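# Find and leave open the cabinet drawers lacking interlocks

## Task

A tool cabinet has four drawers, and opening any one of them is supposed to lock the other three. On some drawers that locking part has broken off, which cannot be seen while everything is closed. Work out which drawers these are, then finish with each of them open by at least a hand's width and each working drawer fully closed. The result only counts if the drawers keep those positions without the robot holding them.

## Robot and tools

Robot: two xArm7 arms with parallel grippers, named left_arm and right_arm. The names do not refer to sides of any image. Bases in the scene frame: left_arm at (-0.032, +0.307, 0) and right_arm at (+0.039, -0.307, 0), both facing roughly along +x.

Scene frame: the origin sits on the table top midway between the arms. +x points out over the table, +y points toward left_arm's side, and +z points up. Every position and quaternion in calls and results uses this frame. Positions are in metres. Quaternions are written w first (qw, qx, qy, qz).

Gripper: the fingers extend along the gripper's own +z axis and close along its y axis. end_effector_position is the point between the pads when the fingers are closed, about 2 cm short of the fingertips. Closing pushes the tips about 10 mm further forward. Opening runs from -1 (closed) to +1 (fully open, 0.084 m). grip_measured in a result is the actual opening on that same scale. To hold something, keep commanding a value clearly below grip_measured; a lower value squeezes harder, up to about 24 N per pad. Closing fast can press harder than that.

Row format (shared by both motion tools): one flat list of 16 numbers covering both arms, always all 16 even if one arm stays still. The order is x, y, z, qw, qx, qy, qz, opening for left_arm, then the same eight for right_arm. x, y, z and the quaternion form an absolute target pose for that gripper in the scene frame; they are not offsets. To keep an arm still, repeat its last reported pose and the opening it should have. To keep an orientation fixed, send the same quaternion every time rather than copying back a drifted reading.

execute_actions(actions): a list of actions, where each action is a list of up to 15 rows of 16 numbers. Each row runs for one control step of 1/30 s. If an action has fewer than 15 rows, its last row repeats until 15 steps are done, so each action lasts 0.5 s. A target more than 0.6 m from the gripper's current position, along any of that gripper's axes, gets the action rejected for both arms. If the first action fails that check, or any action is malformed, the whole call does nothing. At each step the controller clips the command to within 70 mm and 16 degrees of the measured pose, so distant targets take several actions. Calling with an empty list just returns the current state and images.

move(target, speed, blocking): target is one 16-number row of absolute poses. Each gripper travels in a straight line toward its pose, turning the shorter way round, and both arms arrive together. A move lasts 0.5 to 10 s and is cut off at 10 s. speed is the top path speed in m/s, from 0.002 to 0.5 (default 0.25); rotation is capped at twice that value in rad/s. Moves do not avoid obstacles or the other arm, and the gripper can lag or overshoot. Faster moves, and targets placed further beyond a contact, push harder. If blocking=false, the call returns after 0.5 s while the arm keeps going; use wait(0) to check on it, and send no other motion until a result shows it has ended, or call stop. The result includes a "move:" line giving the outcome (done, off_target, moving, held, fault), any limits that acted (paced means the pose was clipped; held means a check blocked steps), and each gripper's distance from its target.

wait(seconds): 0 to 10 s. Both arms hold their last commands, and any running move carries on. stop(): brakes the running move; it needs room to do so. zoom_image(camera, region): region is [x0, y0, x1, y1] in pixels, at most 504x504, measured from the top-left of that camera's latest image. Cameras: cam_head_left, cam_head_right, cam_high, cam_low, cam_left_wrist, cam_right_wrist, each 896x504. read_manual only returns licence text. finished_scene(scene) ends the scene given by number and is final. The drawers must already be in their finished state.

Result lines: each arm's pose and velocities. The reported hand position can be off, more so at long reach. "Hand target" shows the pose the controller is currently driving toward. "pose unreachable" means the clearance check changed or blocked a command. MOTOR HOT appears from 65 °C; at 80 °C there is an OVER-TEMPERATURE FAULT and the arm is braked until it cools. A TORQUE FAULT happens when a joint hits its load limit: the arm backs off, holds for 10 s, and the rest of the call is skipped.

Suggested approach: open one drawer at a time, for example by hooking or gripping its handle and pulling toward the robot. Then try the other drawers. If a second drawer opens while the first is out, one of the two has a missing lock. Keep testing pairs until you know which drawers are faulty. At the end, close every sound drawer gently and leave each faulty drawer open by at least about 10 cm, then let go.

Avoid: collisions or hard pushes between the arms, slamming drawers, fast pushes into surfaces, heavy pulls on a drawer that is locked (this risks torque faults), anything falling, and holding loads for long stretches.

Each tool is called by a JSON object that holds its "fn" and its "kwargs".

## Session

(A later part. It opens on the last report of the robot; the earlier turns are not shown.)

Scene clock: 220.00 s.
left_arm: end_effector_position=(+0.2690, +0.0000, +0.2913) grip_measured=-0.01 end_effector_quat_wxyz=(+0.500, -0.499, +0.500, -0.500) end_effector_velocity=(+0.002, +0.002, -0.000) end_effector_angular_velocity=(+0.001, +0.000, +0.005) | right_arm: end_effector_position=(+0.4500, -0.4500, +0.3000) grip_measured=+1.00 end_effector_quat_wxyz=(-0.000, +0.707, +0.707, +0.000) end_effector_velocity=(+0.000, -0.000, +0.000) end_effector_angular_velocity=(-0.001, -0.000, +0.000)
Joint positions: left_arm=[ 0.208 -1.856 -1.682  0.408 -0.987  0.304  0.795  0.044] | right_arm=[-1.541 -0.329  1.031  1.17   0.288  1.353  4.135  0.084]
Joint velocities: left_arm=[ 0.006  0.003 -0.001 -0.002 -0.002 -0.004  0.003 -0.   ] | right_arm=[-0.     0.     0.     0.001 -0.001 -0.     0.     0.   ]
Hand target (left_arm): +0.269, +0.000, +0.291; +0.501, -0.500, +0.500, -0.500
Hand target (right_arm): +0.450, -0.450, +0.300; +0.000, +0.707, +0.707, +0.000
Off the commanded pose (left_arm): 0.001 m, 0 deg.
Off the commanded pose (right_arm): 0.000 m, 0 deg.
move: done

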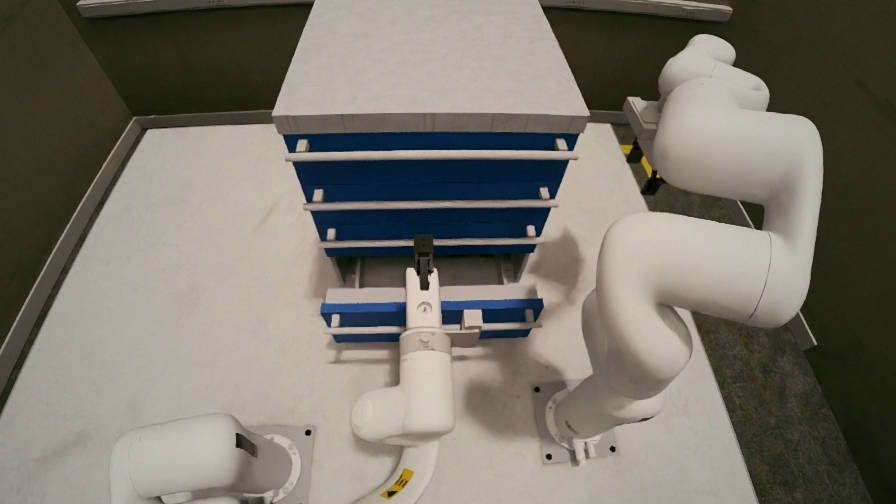

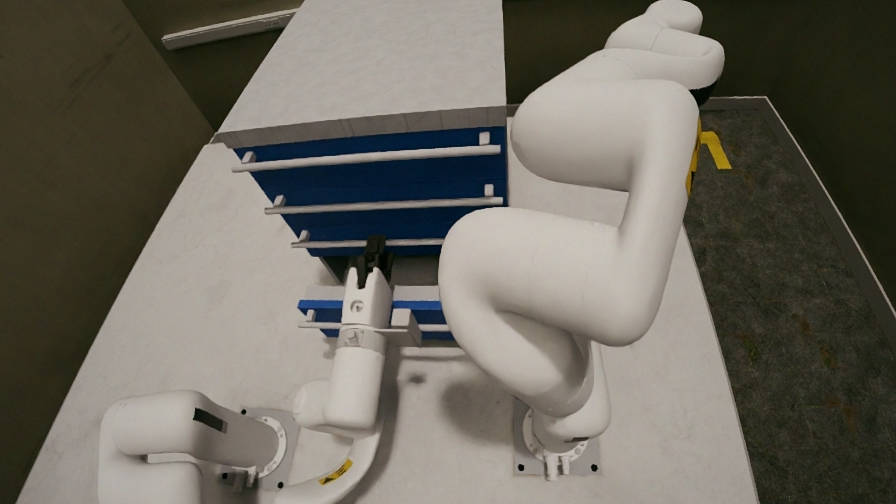

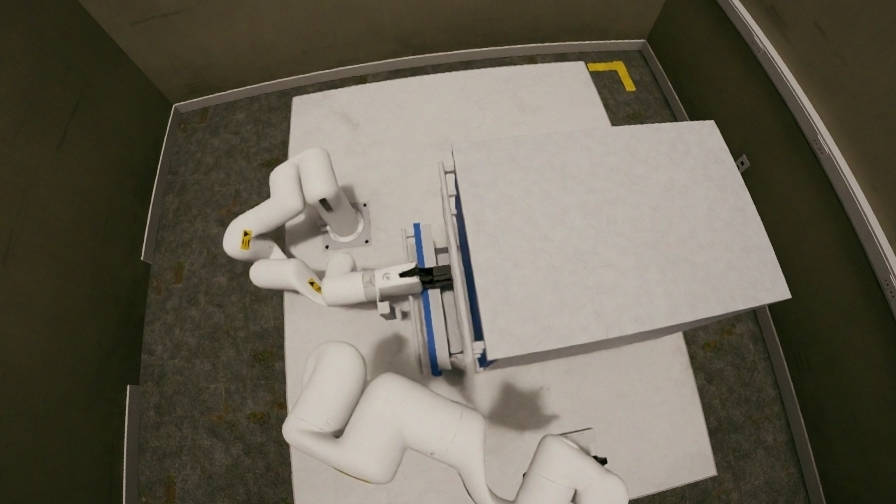

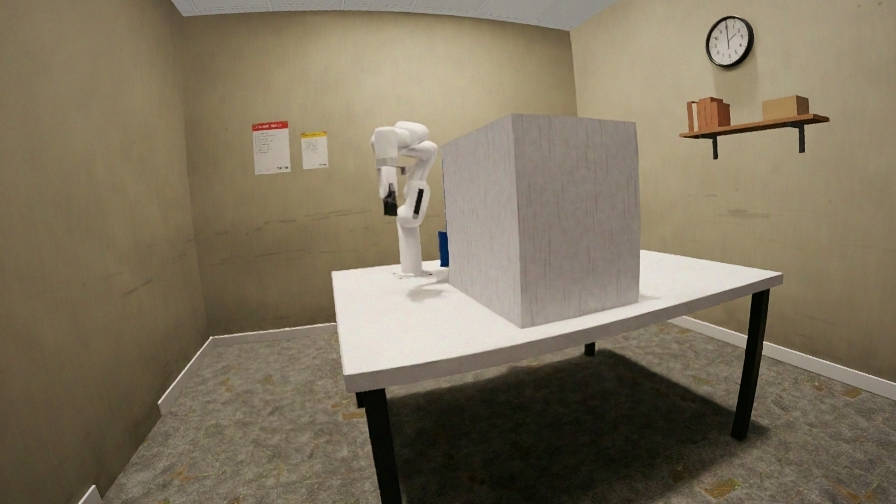

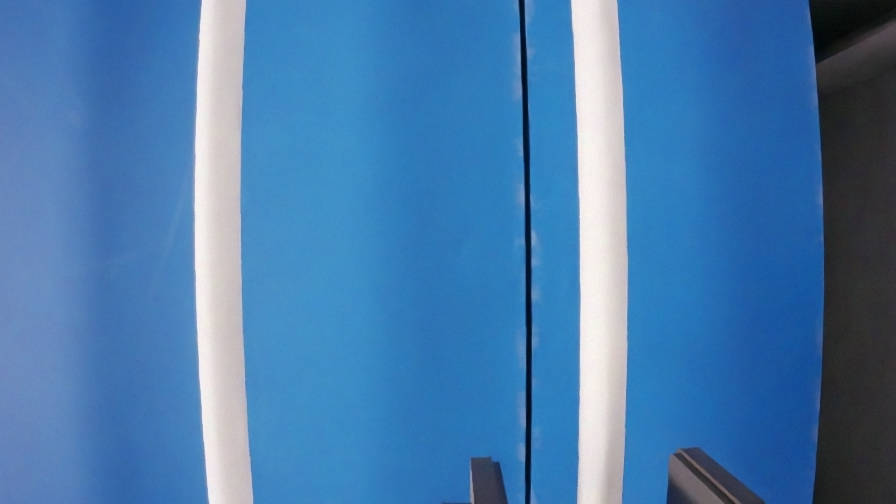

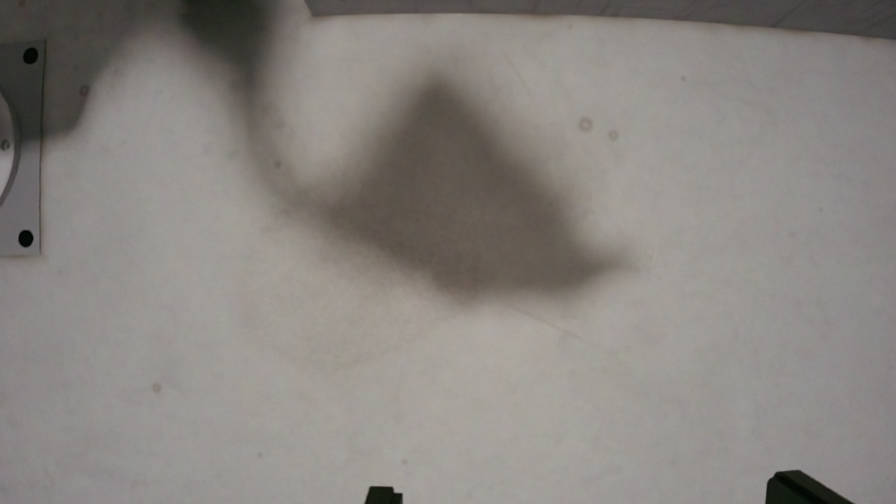

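{"fn": "execute_actions", "kwargs": {"actions": [[[0.273,0.0,0.288,-0.5,0.5,-0.5,0.5,0.0, 0.45,-0.45,0.30,0,0.707,0.707,0,1],[0.277,0.0,0.286,-0.5,0.5,-0.5,0.5,0.0, 0.45,-0.45,0.30,0,0.707,0.707,0,1],[0.282,0.0,0.286,-0.5,0.5,-0.5,0.5,0.0, 0.45,-0.45,0.30,0,0.707,0.707,0,1],[0.287,0.0,0.286,-0.5,0.5,-0.5,0.5,0.0, 0.45,-0.45,0.30,0,0.707,0.707,0,1],[0.292,0.0,0.286,-0.5,0.5,-0.5,0.5,0.0, 0.45,-0.45,0.30,0,0.707,0.707,0,1],[0.297,0.0,0.286,-0.5,0.5,-0.5,0.5,0.0, 0.45,-0.45,0.30,0,0.707,0.707,0,1]],[[0.297,0.0,0.286,-0.5,0.5,-0.5,0.5,-0.6, 0.45,-0.45,0.30,0,0.707,0.707,0,1]],[[0.297,0.0,0.286,-0.5,0.5,-0.5,0.5,-1, 0.45,-0.45,0.30,0,0.707,0.707,0,1]]]}}

{"fn": "move", "kwargs": {"target": [0.285,0.0,0.286,-0.5,0.5,-0.5,0.5,-1, 0.45,-0.45,0.30,0,0.707,0.707,0,1], "speed": 0.02}}

Scene clock: 238.70 s.
left_arm: end_effector_position=(+0.2970, -0.0000, +0.2856) grip_measured=-0.74 end_effector_quat_wxyz=(+0.500, -0.500, +0.500, -0.500) end_effector_velocity=(-0.000, -0.000, +0.000) end_effector_angular_velocity=(-0.000, -0.001, -0.000) | right_arm: end_effector_position=(+0.4500, -0.4500, +0.3000) grip_measured=+1.00 end_effector_quat_wxyz=(+0.000, +0.707, +0.707, +0.000) end_effector_velocity=(+0.000, -0.000, +0.000) end_effector_angular_velocity=(-0.000, -0.000, +0.000)
Joint positions: left_arm=[ 0.341 -1.783 -1.704  0.448 -1.064  0.179  0.861  0.011] | right_arm=[-1.541 -0.329  1.031  1.17   0.288  1.353  4.135  0.084]
Joint velocities: left_arm=[ 0.    -0.001  0.     0.    -0.001 -0.     0.001  0.   ] | right_arm=[-0.001 -0.     0.     0.001  0.     0.001 -0.001  0.   ]
Hand target (left_arm): +0.297, +0.000, +0.286; +0.500, -0.500, +0.500, -0.500
Hand target (right_arm): +0.450, -0.450, +0.300; +0.000, +0.707, +0.707, +0.000
Off the commanded pose (left_arm): 0.000 m, 0 deg.
Off the commanded pose (right_arm): 0.000 m, 0 deg.

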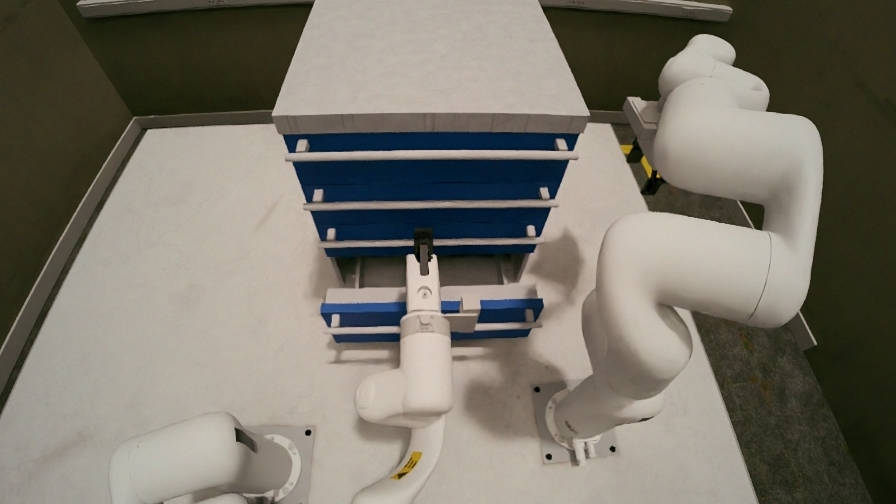

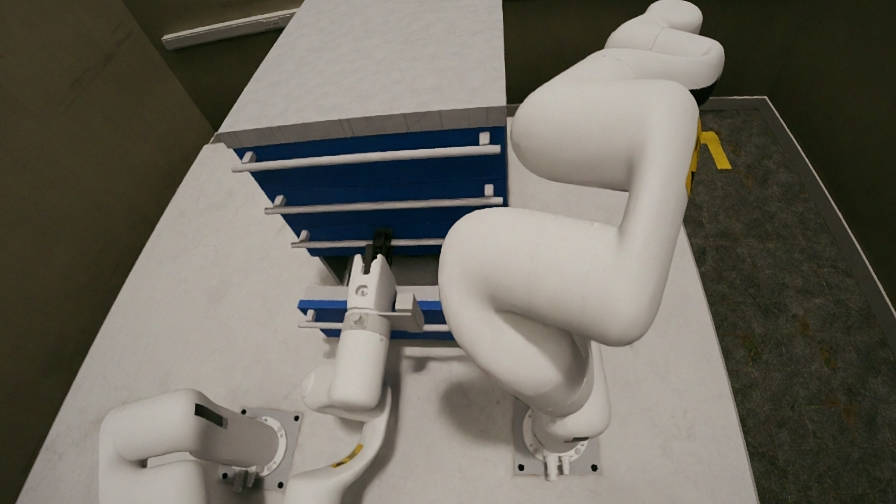

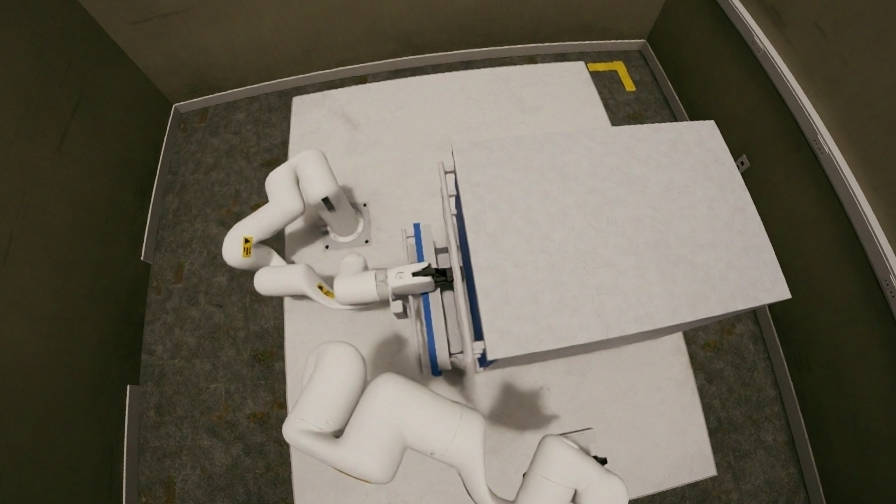

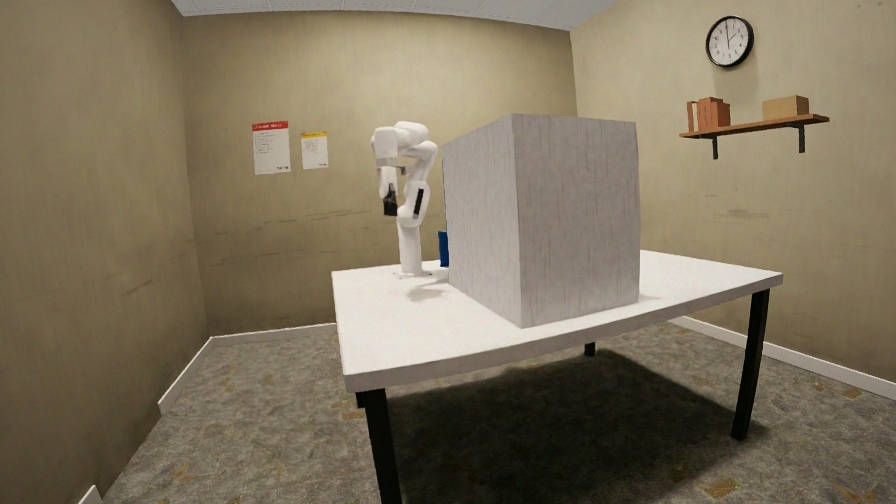

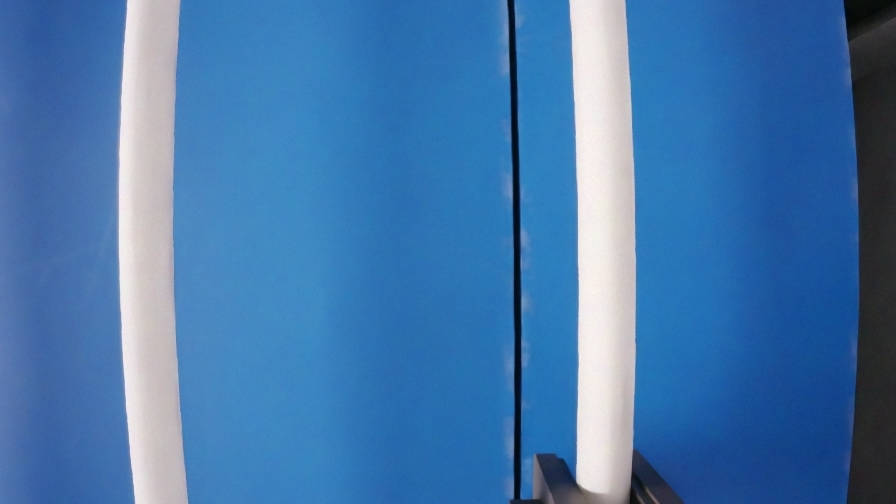

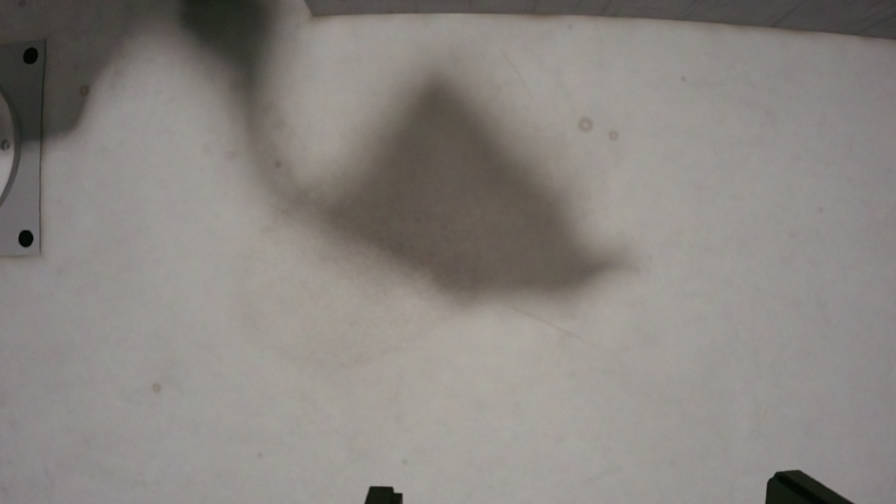

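Scene clock: 239.53 s.
left_arm: end_effector_position=(+0.2852, -0.0000, +0.2857) grip_measured=-0.74 end_effector_quat_wxyz=(+0.500, -0.500, +0.500, -0.500) end_effector_velocity=(-0.000, -0.000, +0.000) end_effector_angular_velocity=(-0.001, -0.001, +0.001) | right_arm: end_effector_position=(+0.4500, -0.4500, +0.3000) grip_measured=+1.00 end_effector_quat_wxyz=(+0.000, +0.707, +0.707, -0.000) end_effector_velocity=(-0.000, -0.000, -0.000) end_effector_angular_velocity=(+0.001, +0.001, -0.001)
Joint positions: left_arm=[ 0.282 -1.821 -1.702  0.431 -1.039  0.236  0.83   0.012] | right_arm=[-1.541 -0.329  1.031  1.17   0.288  1.353  4.135  0.084]
Joint velocities: left_arm=[-0.001 -0.003  0.002  0.001  0.001  0.003 -0.002  0.   ] | right_arm=[-0.001  0.     0.    -0.     0.     0.001  0.    -0.   ]
Hand target (left_arm): +0.285, -0.000, +0.286; +0.500, -0.500, +0.500, -0.500
Hand target (right_arm): +0.450, -0.450, +0.300; +0.000, +0.707, +0.707, +0.000
Off the commanded pose (left_arm): 0.000 m, 0 deg.
Off the commanded pose (right_arm): 0.000 m, 0 deg.
move: done

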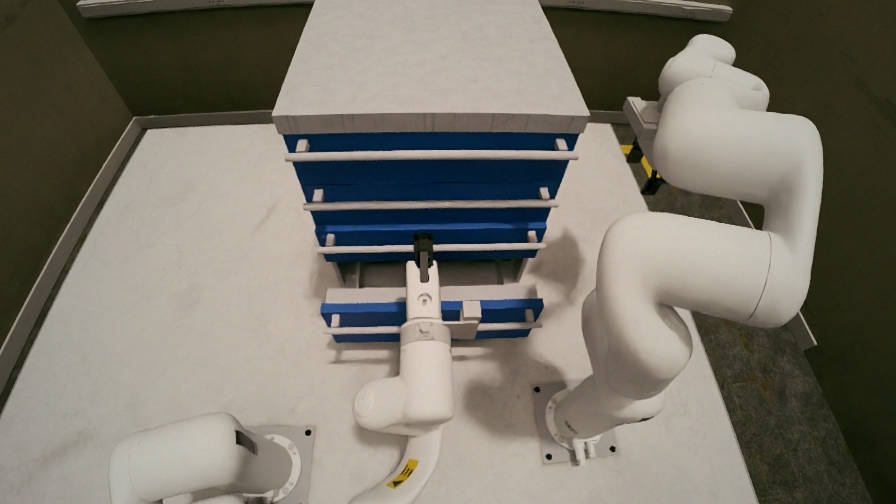

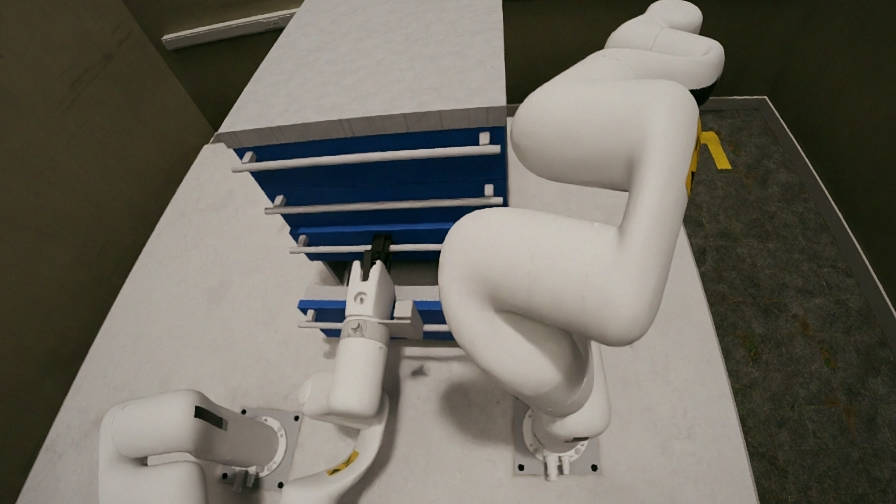

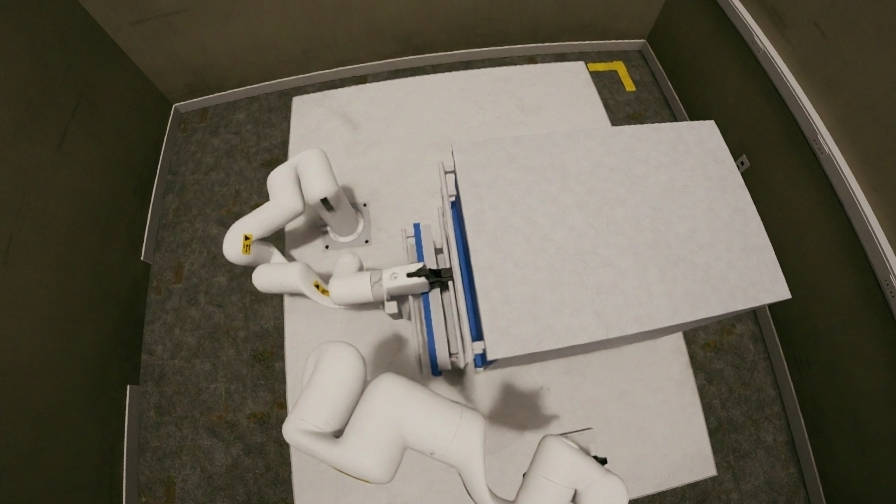

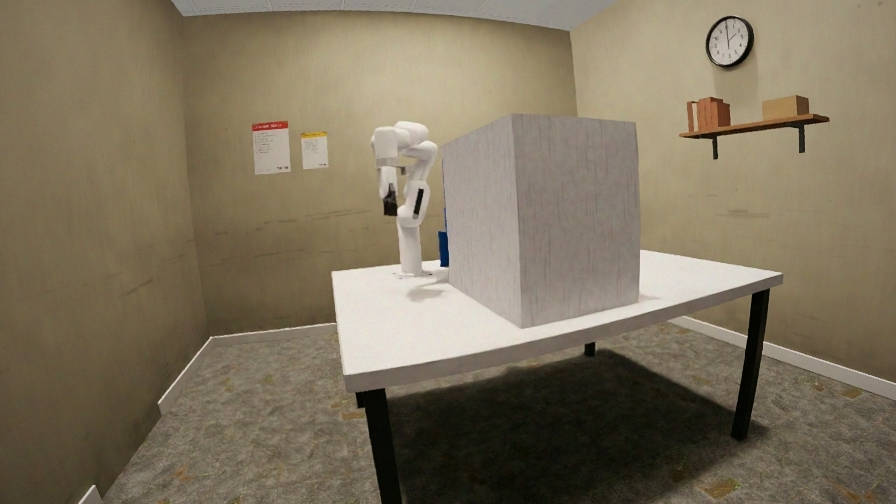

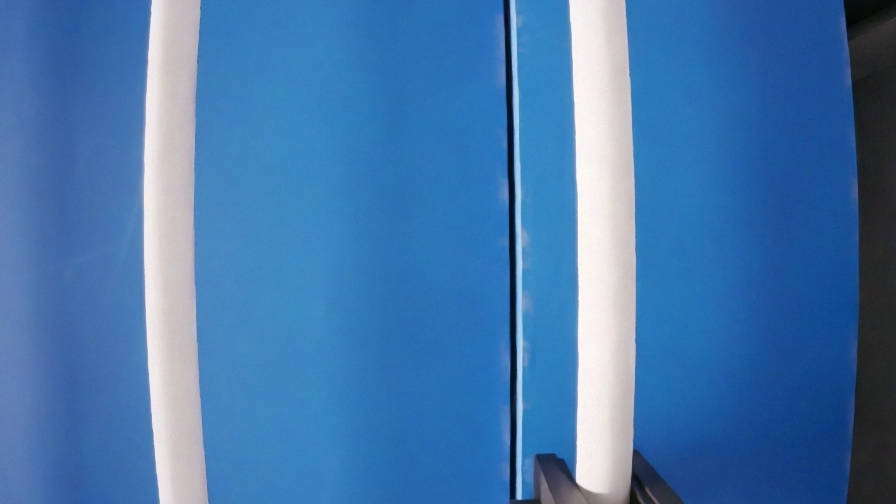

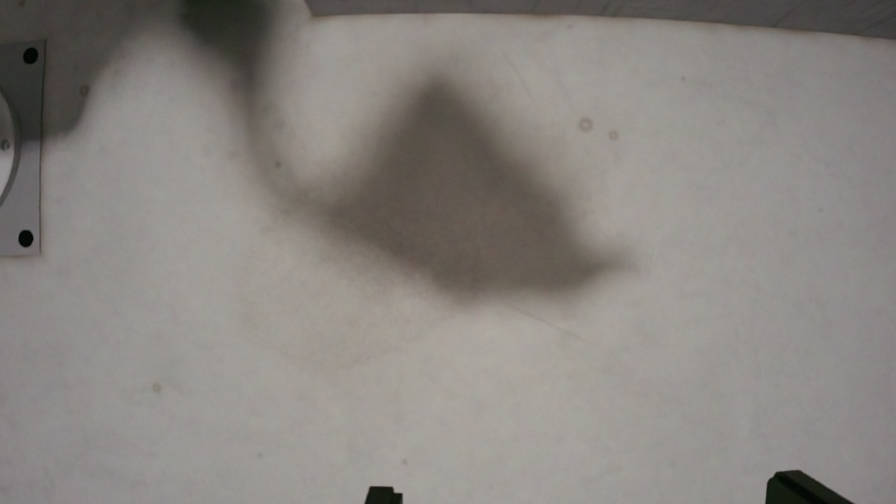

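It moved 12 mm. I'll pull another small step.

{"fn": "move", "kwargs": {"target": [0.270,0.0,0.286,-0.5,0.5,-0.5,0.5,-1, 0.45,-0.45,0.30,0,0.707,0.707,0,1], "speed": 0.02}}

Scene clock: 244.30 s.
left_arm: end_effector_position=(+0.2701, -0.0001, +0.2860) grip_measured=-0.74 end_effector_quat_wxyz=(+0.500, -0.500, +0.500, -0.500) end_effector_velocity=(-0.000, +0.000, -0.000) end_effector_angular_velocity=(-0.000, -0.000, +0.001) | right_arm: end_effector_position=(+0.4500, -0.4500, +0.3000) grip_measured=+1.00 end_effector_quat_wxyz=(+0.000, +0.707, +0.707, -0.000) end_effector_velocity=(-0.000, -0.000, +0.000) end_effector_angular_velocity=(+0.000, +0.001, +0.001)
Joint positions: left_arm=[ 0.208 -1.863 -1.7    0.411 -1.003  0.307  0.791  0.012] | right_arm=[-1.541 -0.329  1.031  1.17   0.288  1.353  4.135  0.084]
Joint velocities: left_arm=[-0.001 -0.002  0.     0.     0.002  0.003 -0.002 -0.   ] | right_arm=[-0.    -0.    -0.     0.001 -0.     0.002 -0.001 -0.   ]
Hand target (left_arm): +0.270, -0.000, +0.286; +0.500, -0.500, +0.500, -0.500
Hand target (right_arm): +0.450, -0.450, +0.300; +0.000, +0.707, +0.707, +0.000
Off the commanded pose (left_arm): 0.000 m, 0 deg.
Off the commanded pose (right_arm): 0.000 m, 0 deg.
move: done

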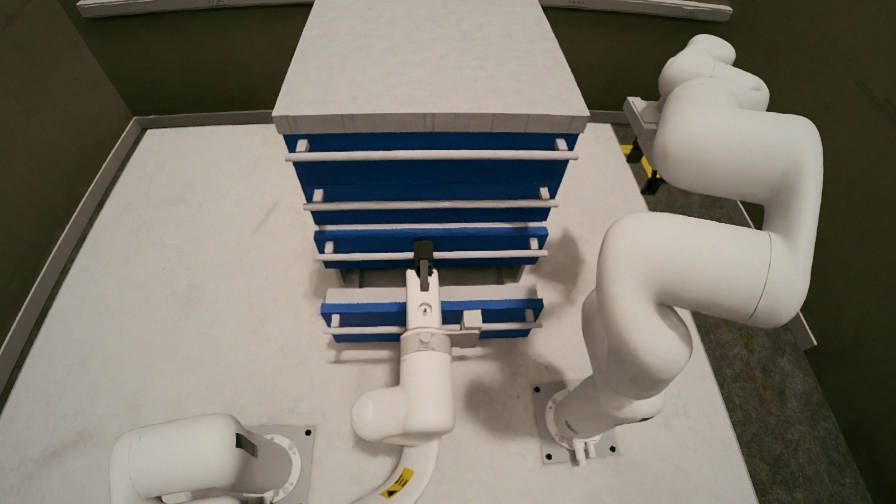

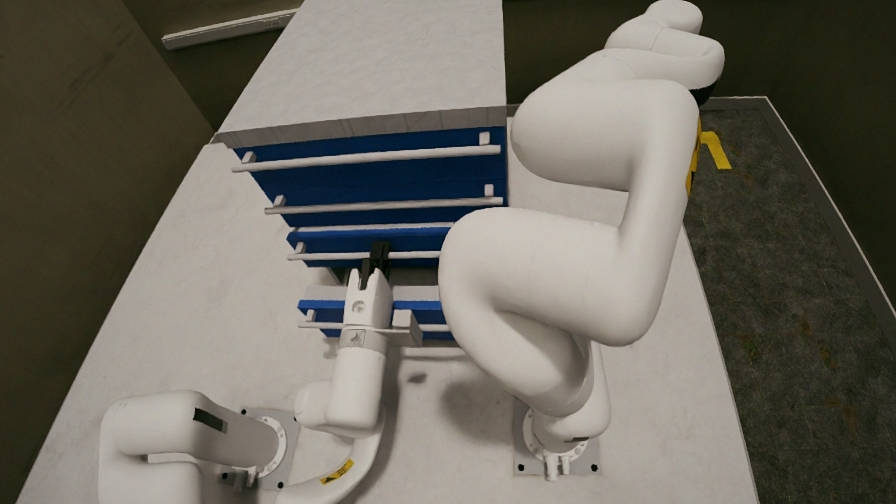

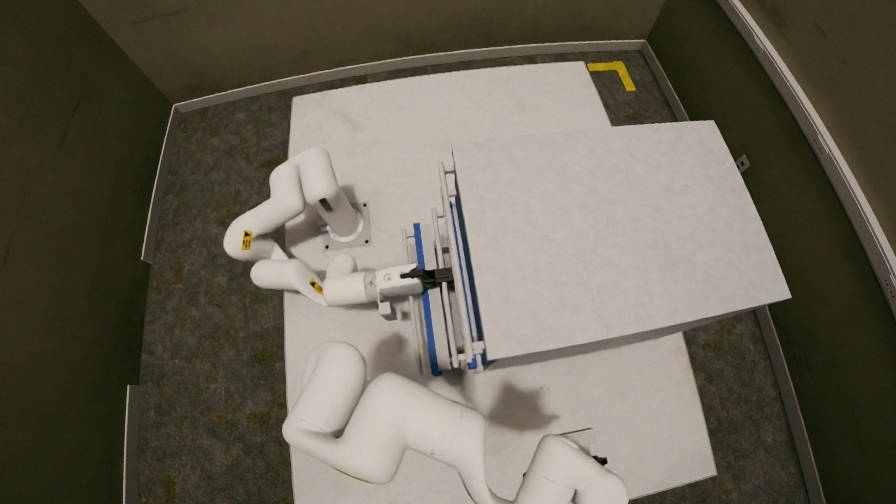

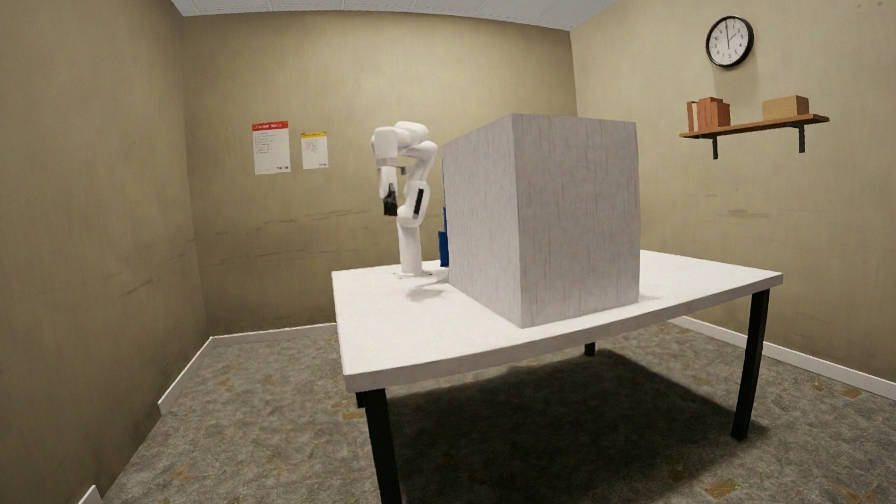

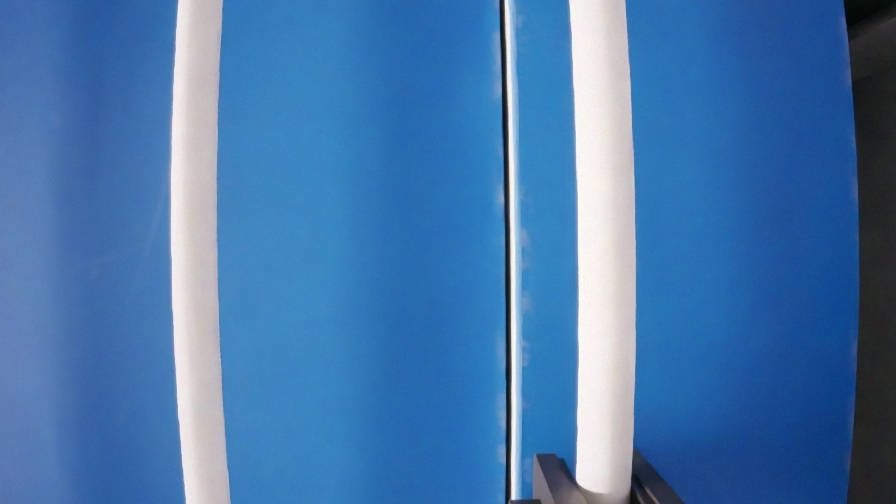

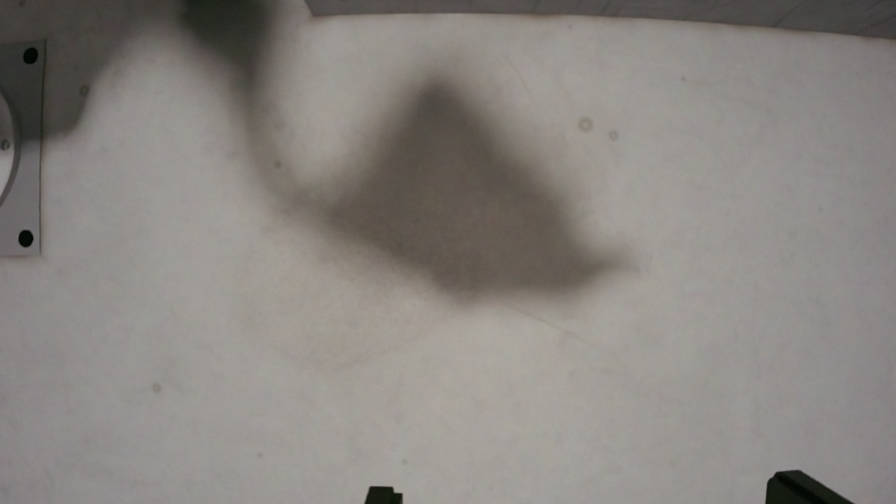

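{"fn": "move", "kwargs": {"target": [0.245,0.0,0.286,-0.5,0.5,-0.5,0.5,-1, 0.45,-0.45,0.30,0,0.707,0.707,0,1], "speed": 0.03}}

Scene clock: 250.33 s.
left_arm: end_effector_position=(+0.2452, -0.0001, +0.2860) grip_measured=-0.74 end_effector_quat_wxyz=(+0.500, -0.500, +0.500, -0.500) end_effector_velocity=(+0.000, +0.000, -0.000) end_effector_angular_velocity=(+0.001, -0.000, +0.002) | right_arm: end_effector_position=(+0.4500, -0.4500, +0.3000) grip_measured=+1.00 end_effector_quat_wxyz=(-0.000, +0.707, +0.707, +0.000) end_effector_velocity=(+0.001, +0.000, +0.001) end_effector_angular_velocity=(-0.001, -0.002, +0.001)
Joint positions: left_arm=[ 0.089 -1.92  -1.697  0.387 -0.939  0.419  0.733  0.012] | right_arm=[-1.541 -0.329  1.031  1.17   0.288  1.353  4.135  0.084]
Joint velocities: left_arm=[-0.    -0.002 -0.     0.     0.002  0.002 -0.001  0.   ] | right_arm=[ 0.001  0.     0.     0.001 -0.    -0.001  0.001 -0.   ]
Hand target (left_arm): +0.245, -0.000, +0.286; +0.500, -0.500, +0.500, -0.500
Hand target (right_arm): +0.450, -0.450, +0.300; -0.000, +0.707, +0.707, -0.000
Off the commanded pose (left_arm): 0.000 m, 0 deg.
Off the commanded pose (right_arm): 0.000 m, 0 deg.
move: done

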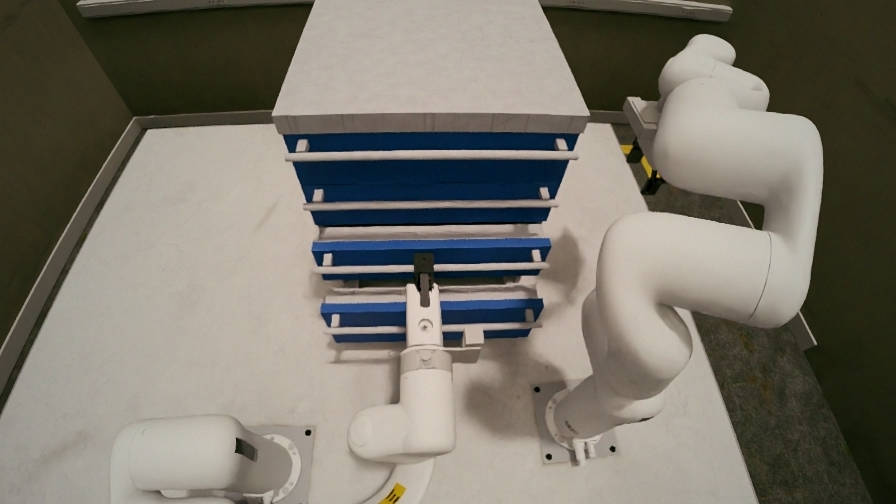

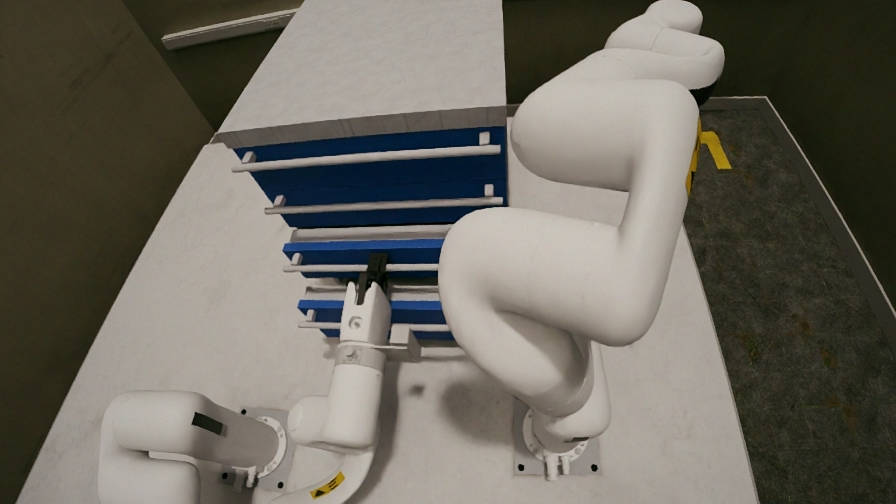

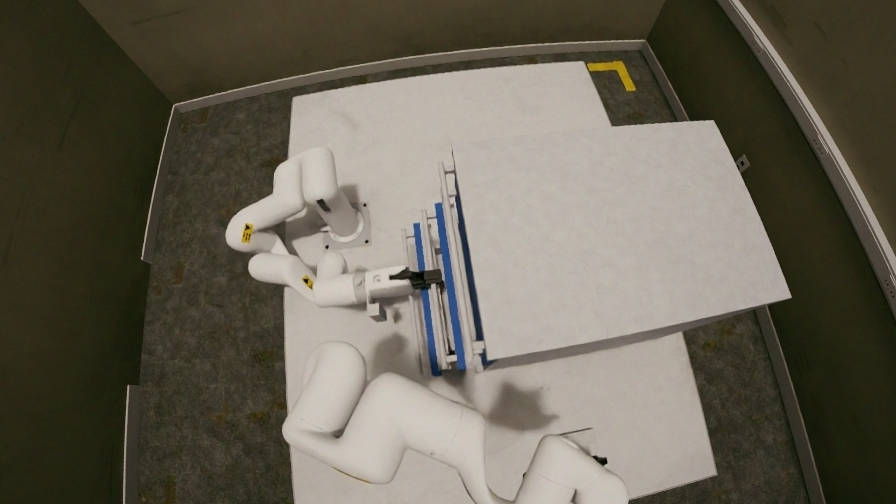

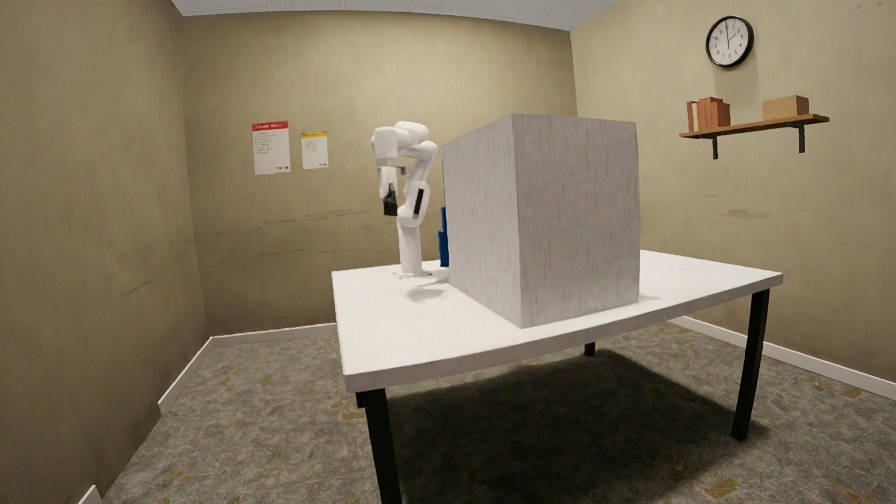

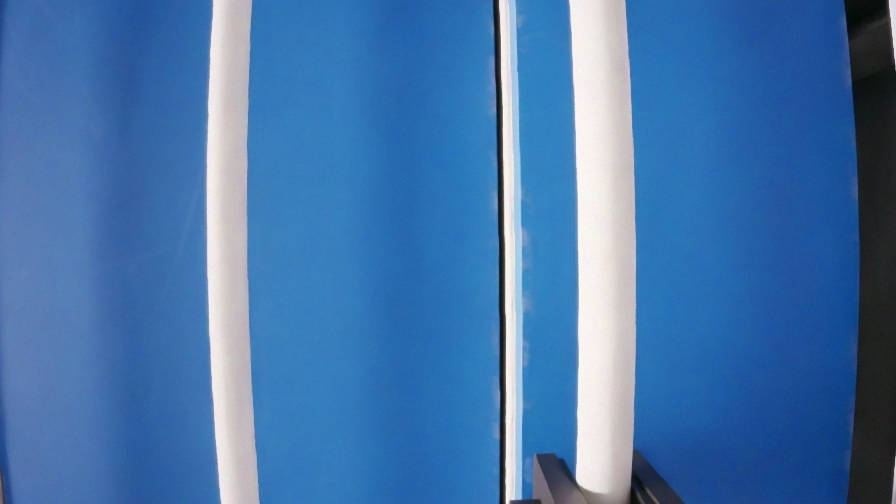

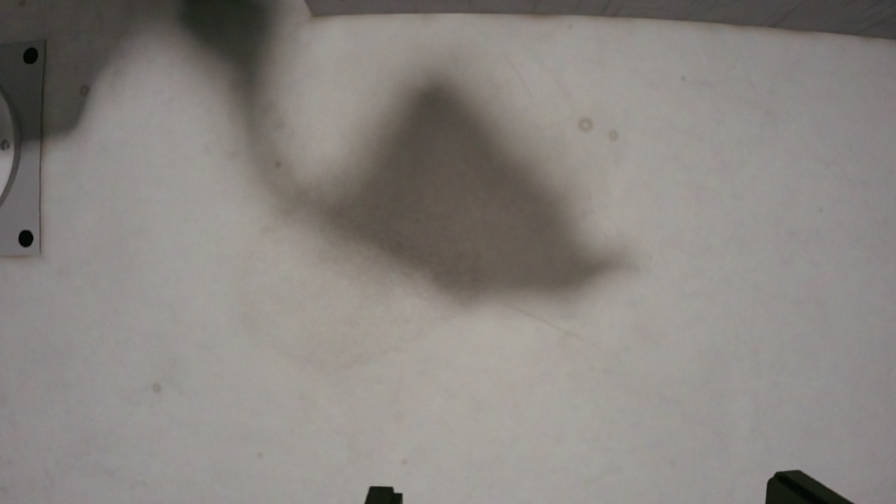

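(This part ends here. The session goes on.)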